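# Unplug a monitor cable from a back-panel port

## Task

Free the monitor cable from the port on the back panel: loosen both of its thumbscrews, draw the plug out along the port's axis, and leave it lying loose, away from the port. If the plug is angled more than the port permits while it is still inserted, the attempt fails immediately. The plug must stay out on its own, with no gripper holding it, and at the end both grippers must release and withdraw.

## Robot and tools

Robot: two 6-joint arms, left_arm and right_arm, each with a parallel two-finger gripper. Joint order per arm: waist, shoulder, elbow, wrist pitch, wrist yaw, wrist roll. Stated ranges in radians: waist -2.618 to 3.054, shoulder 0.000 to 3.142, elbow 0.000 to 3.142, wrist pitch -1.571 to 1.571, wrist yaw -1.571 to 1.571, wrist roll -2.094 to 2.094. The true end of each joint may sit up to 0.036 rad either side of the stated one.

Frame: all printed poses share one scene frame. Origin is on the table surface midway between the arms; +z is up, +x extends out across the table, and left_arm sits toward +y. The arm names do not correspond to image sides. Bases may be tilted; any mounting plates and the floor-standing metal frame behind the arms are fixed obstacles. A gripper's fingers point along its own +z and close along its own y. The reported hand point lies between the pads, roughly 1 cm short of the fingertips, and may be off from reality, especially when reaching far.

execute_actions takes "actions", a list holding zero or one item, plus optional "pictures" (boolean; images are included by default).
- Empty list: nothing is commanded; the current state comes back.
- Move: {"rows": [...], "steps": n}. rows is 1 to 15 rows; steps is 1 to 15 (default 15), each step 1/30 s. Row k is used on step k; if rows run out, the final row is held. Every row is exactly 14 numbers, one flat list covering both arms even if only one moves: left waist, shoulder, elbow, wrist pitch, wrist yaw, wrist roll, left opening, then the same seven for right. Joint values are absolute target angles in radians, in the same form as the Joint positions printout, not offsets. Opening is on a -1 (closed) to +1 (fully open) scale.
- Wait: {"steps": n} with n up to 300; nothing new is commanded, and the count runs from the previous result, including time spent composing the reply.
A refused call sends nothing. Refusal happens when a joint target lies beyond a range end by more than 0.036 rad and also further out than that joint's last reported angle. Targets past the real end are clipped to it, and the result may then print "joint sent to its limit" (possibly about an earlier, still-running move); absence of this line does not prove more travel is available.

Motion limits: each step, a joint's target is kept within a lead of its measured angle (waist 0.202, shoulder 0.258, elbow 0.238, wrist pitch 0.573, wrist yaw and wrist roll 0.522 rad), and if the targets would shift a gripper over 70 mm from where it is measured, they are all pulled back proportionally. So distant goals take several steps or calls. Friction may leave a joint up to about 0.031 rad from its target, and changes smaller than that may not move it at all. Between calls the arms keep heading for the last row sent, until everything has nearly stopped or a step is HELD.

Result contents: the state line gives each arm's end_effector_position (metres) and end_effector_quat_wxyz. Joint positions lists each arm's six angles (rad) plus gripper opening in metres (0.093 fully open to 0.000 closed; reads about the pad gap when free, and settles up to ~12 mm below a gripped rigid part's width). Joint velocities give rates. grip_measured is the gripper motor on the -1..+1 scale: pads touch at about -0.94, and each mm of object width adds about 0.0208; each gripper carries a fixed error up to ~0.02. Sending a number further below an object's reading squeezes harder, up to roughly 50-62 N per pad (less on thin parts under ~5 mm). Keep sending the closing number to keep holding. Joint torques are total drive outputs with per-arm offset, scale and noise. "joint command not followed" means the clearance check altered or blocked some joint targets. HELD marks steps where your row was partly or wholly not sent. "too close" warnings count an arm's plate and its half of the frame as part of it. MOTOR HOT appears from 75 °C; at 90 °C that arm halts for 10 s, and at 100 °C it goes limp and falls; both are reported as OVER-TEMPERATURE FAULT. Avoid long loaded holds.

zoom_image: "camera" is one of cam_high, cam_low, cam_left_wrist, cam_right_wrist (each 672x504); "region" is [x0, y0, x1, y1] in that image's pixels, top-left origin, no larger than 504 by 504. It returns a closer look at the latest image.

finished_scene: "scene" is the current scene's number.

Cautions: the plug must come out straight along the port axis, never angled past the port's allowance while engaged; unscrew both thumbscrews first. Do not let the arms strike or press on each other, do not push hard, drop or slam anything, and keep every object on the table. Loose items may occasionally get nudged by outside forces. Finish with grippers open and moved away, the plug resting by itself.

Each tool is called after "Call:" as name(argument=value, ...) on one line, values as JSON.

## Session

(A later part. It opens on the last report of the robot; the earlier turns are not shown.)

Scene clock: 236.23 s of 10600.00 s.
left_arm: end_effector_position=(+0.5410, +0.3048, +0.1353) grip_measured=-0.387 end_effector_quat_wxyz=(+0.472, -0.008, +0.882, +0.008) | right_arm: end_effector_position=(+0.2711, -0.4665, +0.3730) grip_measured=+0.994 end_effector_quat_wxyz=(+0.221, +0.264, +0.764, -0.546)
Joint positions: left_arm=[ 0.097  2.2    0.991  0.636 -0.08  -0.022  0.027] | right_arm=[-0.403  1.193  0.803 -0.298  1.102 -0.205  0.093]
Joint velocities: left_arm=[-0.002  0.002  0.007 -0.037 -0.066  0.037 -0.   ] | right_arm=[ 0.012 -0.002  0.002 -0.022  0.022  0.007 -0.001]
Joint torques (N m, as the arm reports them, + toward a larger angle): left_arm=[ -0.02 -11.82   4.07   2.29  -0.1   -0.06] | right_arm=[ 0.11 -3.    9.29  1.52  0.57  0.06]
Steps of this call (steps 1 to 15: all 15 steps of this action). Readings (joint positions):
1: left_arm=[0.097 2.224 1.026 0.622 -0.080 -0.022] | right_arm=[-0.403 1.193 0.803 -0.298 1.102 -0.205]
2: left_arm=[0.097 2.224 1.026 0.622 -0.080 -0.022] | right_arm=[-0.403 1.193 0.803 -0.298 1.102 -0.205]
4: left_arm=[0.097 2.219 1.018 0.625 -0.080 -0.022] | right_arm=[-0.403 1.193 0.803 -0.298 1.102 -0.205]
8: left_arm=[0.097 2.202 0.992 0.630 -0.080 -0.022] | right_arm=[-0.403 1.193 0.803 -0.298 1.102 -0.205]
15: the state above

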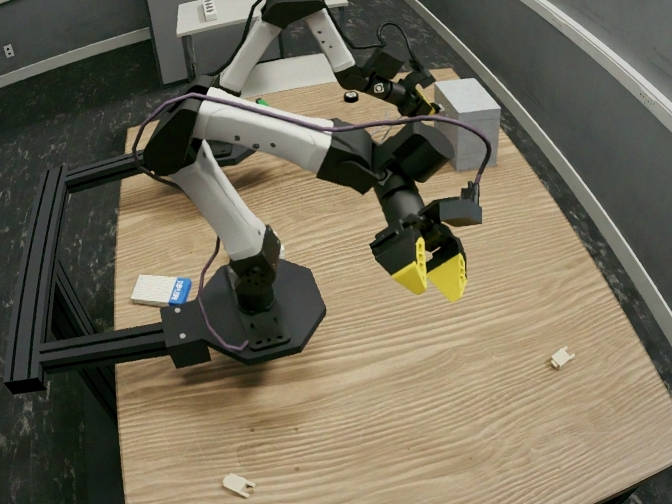

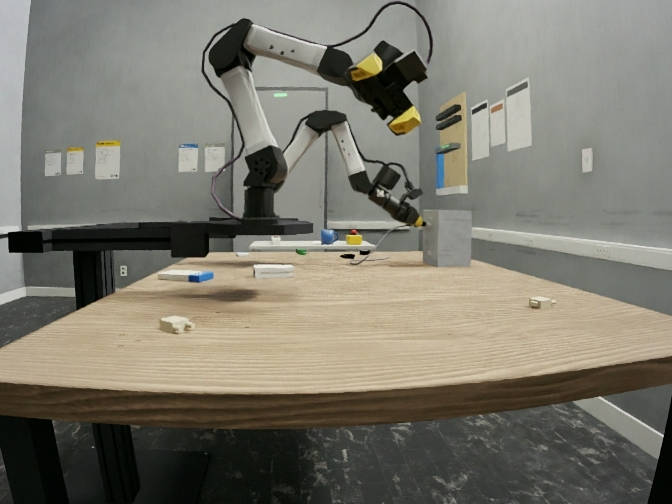

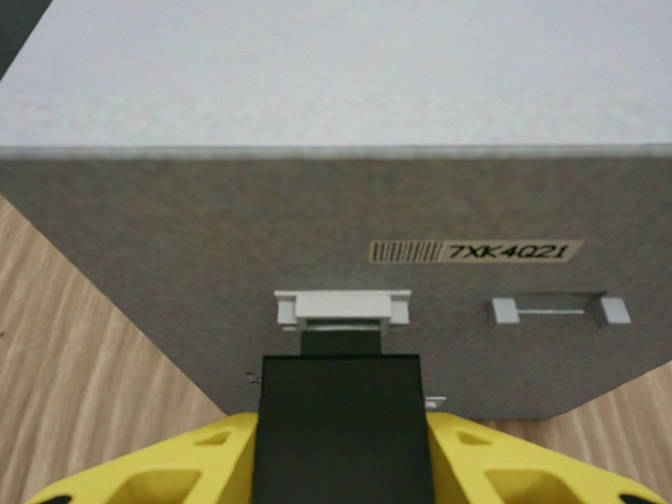

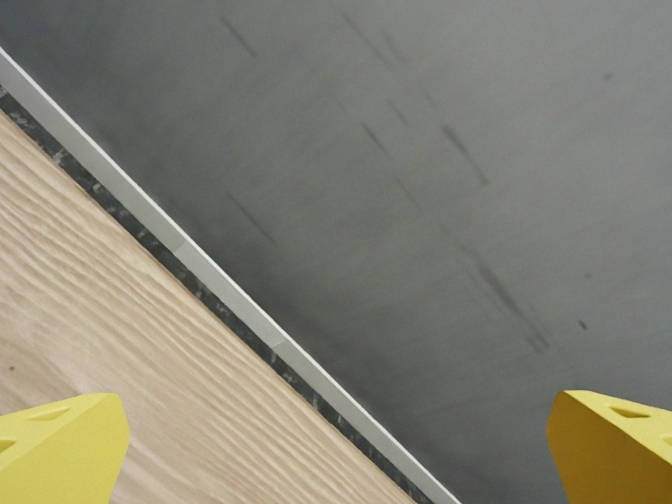

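Call:
execute_actions(actions=[{"rows":[[0.097,2.155,0.9,0.69,-0.087,-0.03,-0.4,-0.4,1.2,0.8,-0.3,1.1,-0.2,1]],"steps":10}], pictures=false)

Call:
execute_actions(actions=[{"rows":[[0.097,2.26,0.88,0.85,-0.087,-0.03,-0.4,-0.4,1.2,0.8,-0.3,1.1,-0.2,1]],"steps":7}], pictures=false)

Call:
execute_actions(actions=[{"rows":[[0.097,2.38,0.88,0.97,-0.087,-0.03,-0.4,-0.4,1.2,0.8,-0.3,1.1,-0.2,1]],"steps":7}], pictures=false)

Call:
execute_actions(actions=[{"rows":[[0.097,2.5,0.88,1.04,-0.087,-0.03,-0.4,-0.4,1.2,0.8,-0.3,1.1,-0.2,1]]}])

Scene clock: 243.00 s of 10600.00 s.
left_arm: end_effector_position=(+0.5247, +0.3057, +0.1325) grip_measured=-0.387 end_effector_quat_wxyz=(+0.469, -0.008, +0.883, +0.008) | right_arm: end_effector_position=(+0.2711, -0.4665, +0.3730) grip_measured=+0.994 end_effector_quat_wxyz=(+0.221, +0.264, +0.764, -0.546)
Joint positions: left_arm=[ 0.097  2.171  0.92   0.671 -0.08  -0.022  0.027] | right_arm=[-0.403  1.193  0.803 -0.298  1.102 -0.205  0.093]
Joint velocities: left_arm=[-0.007  0.002 -0.017  0.037 -0.022 -0.051  0.001] | right_arm=[ 0.007 -0.012 -0.012 -0.051 -0.007  0.007  0.   ]
Joint torques (N m, as the arm reports them, + toward a larger angle): left_arm=[  0.01 -11.33   3.94   2.2   -0.11  -0.09] | right_arm=[ 0.12 -3.03  9.43  1.52  0.48  0.08]
Steps of this call (steps 1 to 15: the robot went on to your last target; steps 16 to 90: nothing new was sent; then 3.43 s passed at rest; steps 91 to 100: all 10 steps of this action). Readings (joint positions):
91: left_arm=[0.097 2.195 0.980 0.647 -0.080 -0.022] | right_arm=[-0.403 1.193 0.803 -0.298 1.102 -0.205]
92: left_arm=[0.097 2.184 0.958 0.657 -0.080 -0.022] | right_arm=[-0.403 1.193 0.803 -0.298 1.102 -0.205]
94: left_arm=[0.097 2.171 0.929 0.663 -0.080 -0.022] | right_arm=[-0.403 1.193 0.803 -0.298 1.102 -0.205]
98: left_arm=[0.097 2.171 0.920 0.666 -0.080 -0.022] | right_arm=[-0.403 1.193 0.803 -0.298 1.102 -0.205]
100: the state above

Scene clock: 243.23 s of 10600.00 s.
left_arm: end_effector_position=(+0.5226, +0.3054, +0.1122) grip_measured=-0.387 end_effector_quat_wxyz=(+0.480, -0.009, +0.877, +0.008) | right_arm: end_effector_position=(+0.2711, -0.4665, +0.3730) grip_measured=+0.994 end_effector_quat_wxyz=(+0.221, +0.264, +0.764, -0.546)
Joint positions: left_arm=[ 0.097  2.253  0.9    0.799 -0.08  -0.022  0.027] | right_arm=[-0.403  1.193  0.803 -0.298  1.102 -0.205  0.093]
Joint velocities: left_arm=[-0.012  0.095 -0.105  0.125  0.066 -0.007 -0.001] | right_arm=[ 0.002  0.007  0.022 -0.007 -0.022 -0.022  0.001]
Joint torques (N m, as the arm reports them, + toward a larger angle): left_arm=[ -0.02 -10.09   3.95   2.52  -0.09  -0.06] | right_arm=[ 0.16 -2.92  9.52  1.57  0.53  0.  ]
Steps of this call (steps 1 to 7: all 7 steps of this action). Readings (joint positions):
1: left_arm=[0.097 2.180 0.917 0.700 -0.080 -0.022] | right_arm=[-0.403 1.193 0.803 -0.298 1.102 -0.205]
2: left_arm=[0.097 2.198 0.916 0.738 -0.080 -0.022] | right_arm=[-0.403 1.193 0.803 -0.298 1.102 -0.205]
4: left_arm=[0.097 2.230 0.914 0.779 -0.080 -0.022] | right_arm=[-0.403 1.193 0.803 -0.298 1.102 -0.205]
7: the state above

Scene clock: 243.47 s of 10600.00 s.
left_arm: end_effector_position=(+0.5140, +0.3052, +0.0727) grip_measured=-0.387 end_effector_quat_wxyz=(+0.472, -0.009, +0.882, +0.008) | right_arm: end_effector_position=(+0.2711, -0.4665, +0.3730) grip_measured=+0.994 end_effector_quat_wxyz=(+0.221, +0.264, +0.764, -0.546)
Joint positions: left_arm=[ 0.097  2.382  0.898  0.912 -0.081 -0.022  0.027] | right_arm=[-0.403  1.193  0.803 -0.298  1.102 -0.205  0.093]
Joint velocities: left_arm=[-0.017  0.12  -0.007 -0.007 -0.037  0.051  0.   ] | right_arm=[-0.002  0.007 -0.002  0.022  0.022 -0.007 -0.   ]
Joint torques (N m, as the arm reports them, + toward a larger angle): left_arm=[  0.03 -11.03   2.73   2.68  -0.09  -0.05] | right_arm=[-0.03 -2.87  9.35  1.53  0.51  0.02]
Steps of this call (steps 1 to 7: all 7 steps of this action). Readings (joint positions):
1: left_arm=[0.097 2.271 0.898 0.828 -0.081 -0.022] | right_arm=[-0.403 1.193 0.803 -0.298 1.102 -0.205]
2: left_arm=[0.097 2.297 0.898 0.871 -0.081 -0.022] | right_arm=[-0.403 1.193 0.803 -0.298 1.102 -0.205]
4: left_arm=[0.097 2.346 0.898 0.905 -0.081 -0.022] | right_arm=[-0.403 1.193 0.803 -0.298 1.102 -0.205]
7: the state above

Scene clock: 243.97 s of 10600.00 s.
left_arm: end_effector_position=(+0.5029, +0.3051, +0.0380) grip_measured=-0.387 end_effector_quat_wxyz=(+0.466, -0.008, +0.885, +0.008) | right_arm: end_effector_position=(+0.2711, -0.4665, +0.3730) grip_measured=+0.994 end_effector_quat_wxyz=(+0.221, +0.264, +0.764, -0.546)
Joint positions: left_arm=[ 0.097  2.503  0.898  1.02  -0.081 -0.023  0.027] | right_arm=[-0.403  1.193  0.803 -0.298  1.102 -0.205  0.093]
Joint velocities: left_arm=[ 0.007 -0.002 -0.007  0.066  0.051  0.022 -0.   ] | right_arm=[-0.017  0.007  0.007  0.007  0.007 -0.037 -0.001]
Joint torques (N m, as the arm reports them, + toward a larger angle): left_arm=[  0.02 -10.61   2.1    2.29  -0.09  -0.06] | right_arm=[-0.14 -2.86  9.28  1.55  0.49  0.04]
Steps of this call (steps 1 to 15: all 15 steps of this action). Readings (joint positions):
1: left_arm=[0.097 2.399 0.898 0.935 -0.081 -0.023] | right_arm=[-0.403 1.193 0.803 -0.298 1.102 -0.205]
2: left_arm=[0.097 2.421 0.898 0.971 -0.081 -0.023] | right_arm=[-0.403 1.193 0.803 -0.298 1.102 -0.205]
4: left_arm=[0.097 2.465 0.898 0.994 -0.081 -0.023] | right_arm=[-0.403 1.193 0.803 -0.298 1.102 -0.205]
8: left_arm=[0.097 2.503 0.898 0.996 -0.081 -0.023] | right_arm=[-0.403 1.193 0.803 -0.298 1.102 -0.205]
15: the state above

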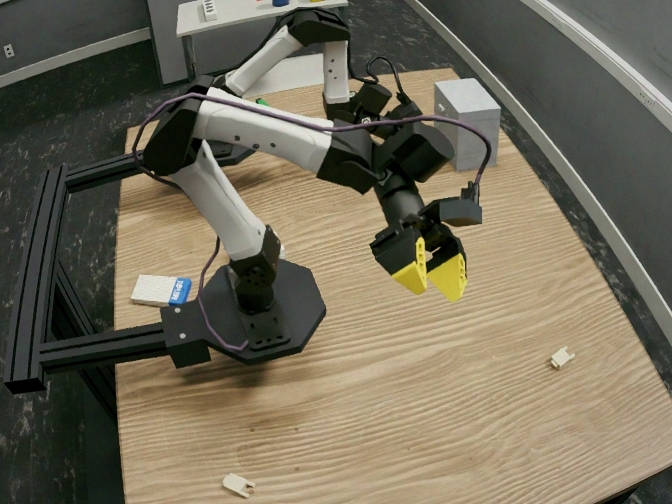

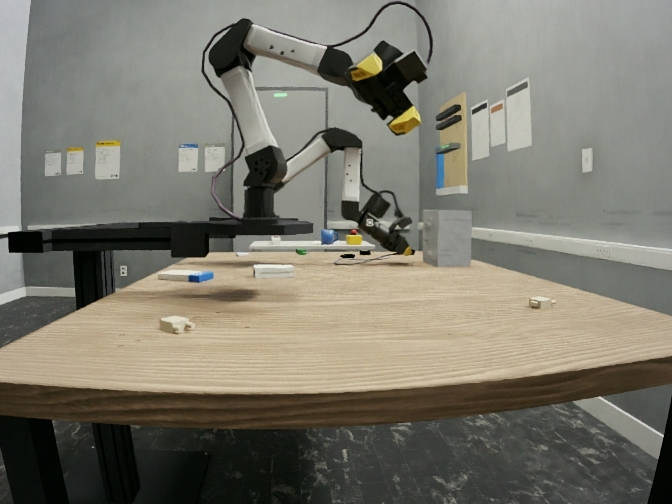

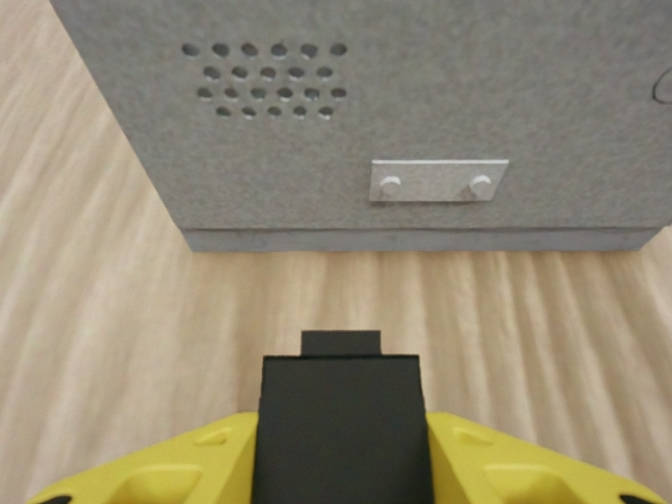

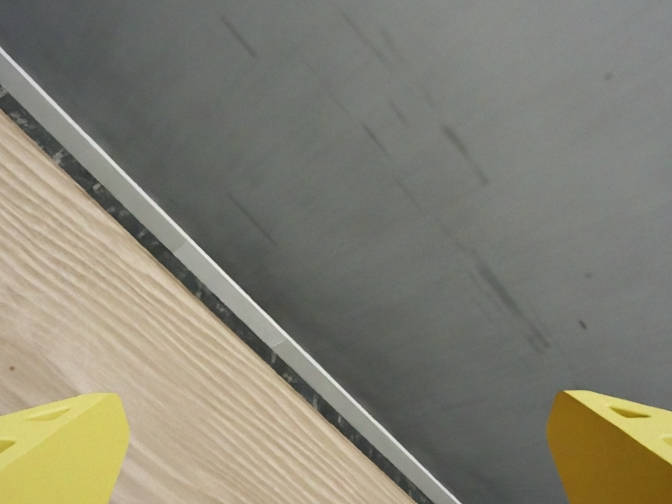

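Call:
execute_actions(actions=[{"rows":[[0.097,2.54,0.89,1.055,-0.087,-0.03,-0.4,-0.4,1.2,0.8,-0.3,1.1,-0.2,1],[0.097,2.55,0.89,1.055,-0.087,-0.03,-0.4,-0.4,1.2,0.8,-0.3,1.1,-0.2,1],[0.097,2.56,0.89,1.055,-0.087,-0.03,-0.4,-0.4,1.2,0.8,-0.3,1.1,-0.2,1],[0.097,2.575,0.89,1.055,-0.087,-0.03,-0.4,-0.4,1.2,0.8,-0.3,1.1,-0.2,1]]}], pictures=false)

Call:
execute_actions(actions=[{"rows":[[0.097,2.575,0.89,1.055,-0.087,-0.03,0.3,-0.4,1.2,0.8,-0.3,1.1,-0.2,1]],"steps":12}], pictures=false)

Call:
execute_actions(actions=[{"rows":[[0.097,2.1,0.7,0.7,-0.087,-0.03,0.3,-0.4,1.2,0.8,-0.3,1.1,-0.2,1]]}])

Scene clock: 249.27 s of 10600.00 s.
left_arm: end_effector_position=(+0.4902, +0.3053, +0.0125) grip_measured=-0.387 end_effector_quat_wxyz=(+0.448, -0.007, +0.894, +0.009) | right_arm: end_effector_position=(+0.2711, -0.4665, +0.3730) grip_measured=+0.994 end_effector_quat_wxyz=(+0.221, +0.264, +0.764, -0.546)
Joint positions: left_arm=[ 0.097  2.57   0.898  1.045 -0.081 -0.023  0.027] | right_arm=[-0.403  1.193  0.803 -0.298  1.102 -0.205  0.093]
Joint velocities: left_arm=[-0.002  0.007 -0.002 -0.007  0.051 -0.066 -0.001] | right_arm=[-0.002 -0.012  0.012 -0.051  0.007 -0.037  0.001]
Joint torques (N m, as the arm reports them, + toward a larger angle): left_arm=[-0.02 -9.9   2.47  2.15 -0.08 -0.05] | right_arm=[-0.01 -2.89  9.38  1.54  0.47  0.06]
Steps of this call (steps 1 to 15: the robot went on to your last target; steps 16 to 90: nothing new was sent; then 1.80 s passed at rest; steps 91 to 105: all 15 steps of this action). Readings (joint positions):
91: left_arm=[0.097 2.506 0.898 1.028 -0.081 -0.023] | right_arm=[-0.403 1.193 0.803 -0.298 1.102 -0.205]
92: left_arm=[0.097 2.512 0.898 1.036 -0.081 -0.023] | right_arm=[-0.403 1.193 0.803 -0.298 1.102 -0.205]
94: left_arm=[0.097 2.531 0.898 1.045 -0.081 -0.023] | right_arm=[-0.403 1.193 0.803 -0.298 1.102 -0.205]
98: left_arm=[0.097 2.567 0.898 1.044 -0.081 -0.023] | right_arm=[-0.403 1.193 0.803 -0.298 1.102 -0.205]
105: the state above

Scene clock: 249.67 s of 10600.00 s.
left_arm: end_effector_position=(+0.4903, +0.3053, +0.0126) grip_measured=+0.298 end_effector_quat_wxyz=(+0.448, -0.007, +0.894, +0.009) | right_arm: end_effector_position=(+0.2711, -0.4665, +0.3730) grip_measured=+0.994 end_effector_quat_wxyz=(+0.221, +0.264, +0.764, -0.546)
Joint positions: left_arm=[ 0.097  2.57   0.898  1.046 -0.081 -0.023  0.059] | right_arm=[-0.403  1.193  0.803 -0.298  1.102 -0.205  0.093]
Joint velocities: left_arm=[ 0.002 -0.007 -0.007 -0.037  0.066  0.007 -0.001] | right_arm=[ 0.012 -0.027  0.002 -0.037 -0.022  0.051 -0.001]
Joint torques (N m, as the arm reports them, + toward a larger angle): left_arm=[-0.04 -9.89  2.44  2.18 -0.09 -0.07] | right_arm=[ 0.32 -3.23  9.49  1.55  0.45 -0.02]
Steps of this call (steps 1 to 12: all 12 steps of this action). Readings (joint positions):
1: left_arm=[0.097 2.570 0.898 1.045 -0.081 -0.023] | right_arm=[-0.403 1.193 0.803 -0.298 1.102 -0.205]
2: left_arm=[0.097 2.570 0.898 1.045 -0.081 -0.023] | right_arm=[-0.403 1.193 0.803 -0.298 1.102 -0.205]
4: left_arm=[0.097 2.570 0.898 1.046 -0.081 -0.023] | right_arm=[-0.403 1.193 0.803 -0.298 1.102 -0.205]
8: left_arm=[0.097 2.570 0.898 1.046 -0.081 -0.023] | right_arm=[-0.403 1.193 0.803 -0.298 1.102 -0.205]
12: the state above

Scene clock: 250.17 s of 10600.00 s.
left_arm: end_effector_position=(+0.4669, +0.3087, +0.1155) grip_measured=+0.298 end_effector_quat_wxyz=(+0.436, -0.007, +0.900, +0.010) | right_arm: end_effector_position=(+0.2711, -0.4665, +0.3730) grip_measured=+0.994 end_effector_quat_wxyz=(+0.221, +0.264, +0.764, -0.546)
Joint positions: left_arm=[ 0.097  2.086  0.706  0.728 -0.081 -0.023  0.059] | right_arm=[-0.403  1.193  0.803 -0.298  1.102 -0.205  0.093]
Joint velocities: left_arm=[ 0.002  0.017 -0.002 -0.168 -0.051  0.007 -0.   ] | right_arm=[ 0.002 -0.007 -0.002  0.022 -0.066 -0.007  0.001]
Joint torques (N m, as the arm reports them, + toward a larger angle): left_arm=[ 0.02 -7.71  4.3   1.96 -0.08 -0.07] | right_arm=[-0.17 -2.87  9.01  1.5   0.52  0.1 ]
Steps of this call (steps 1 to 15: all 15 steps of this action). Readings (joint positions):
1: left_arm=[0.097 2.532 0.870 0.994 -0.081 -0.023] | right_arm=[-0.403 1.193 0.803 -0.298 1.102 -0.205]
2: left_arm=[0.097 2.455 0.805 0.920 -0.081 -0.023] | right_arm=[-0.403 1.193 0.803 -0.298 1.102 -0.205]
4: left_arm=[0.097 2.289 0.715 0.808 -0.081 -0.023] | right_arm=[-0.403 1.193 0.803 -0.298 1.102 -0.205]
8: left_arm=[0.097 2.091 0.706 0.772 -0.081 -0.023] | right_arm=[-0.403 1.193 0.803 -0.298 1.102 -0.205]
15: the state above

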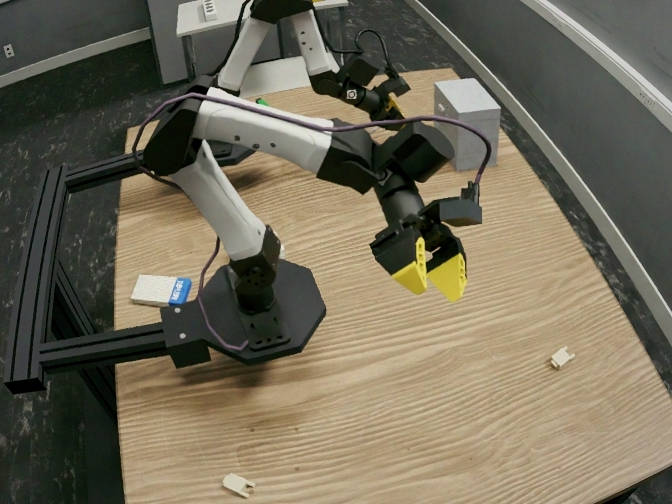

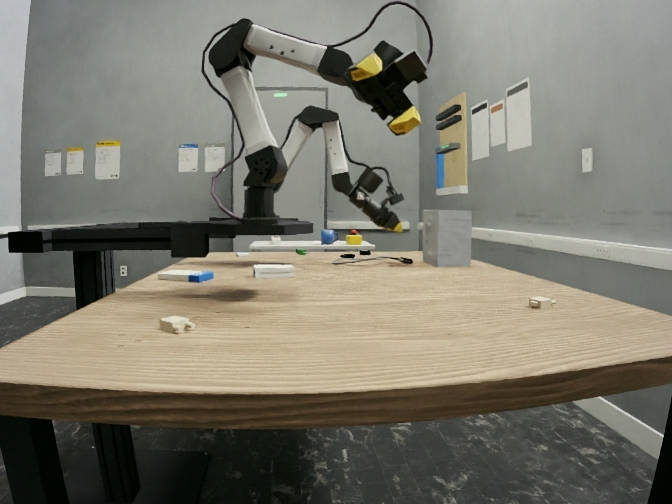

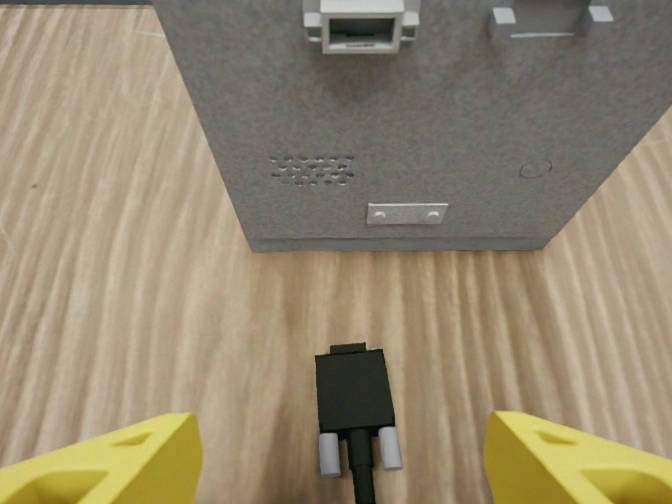

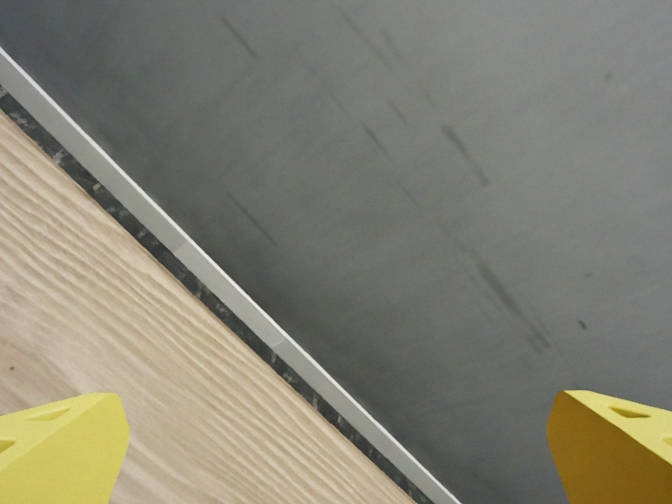

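Call:
finished_scene(scene=2)

The scene is finished: the task was done.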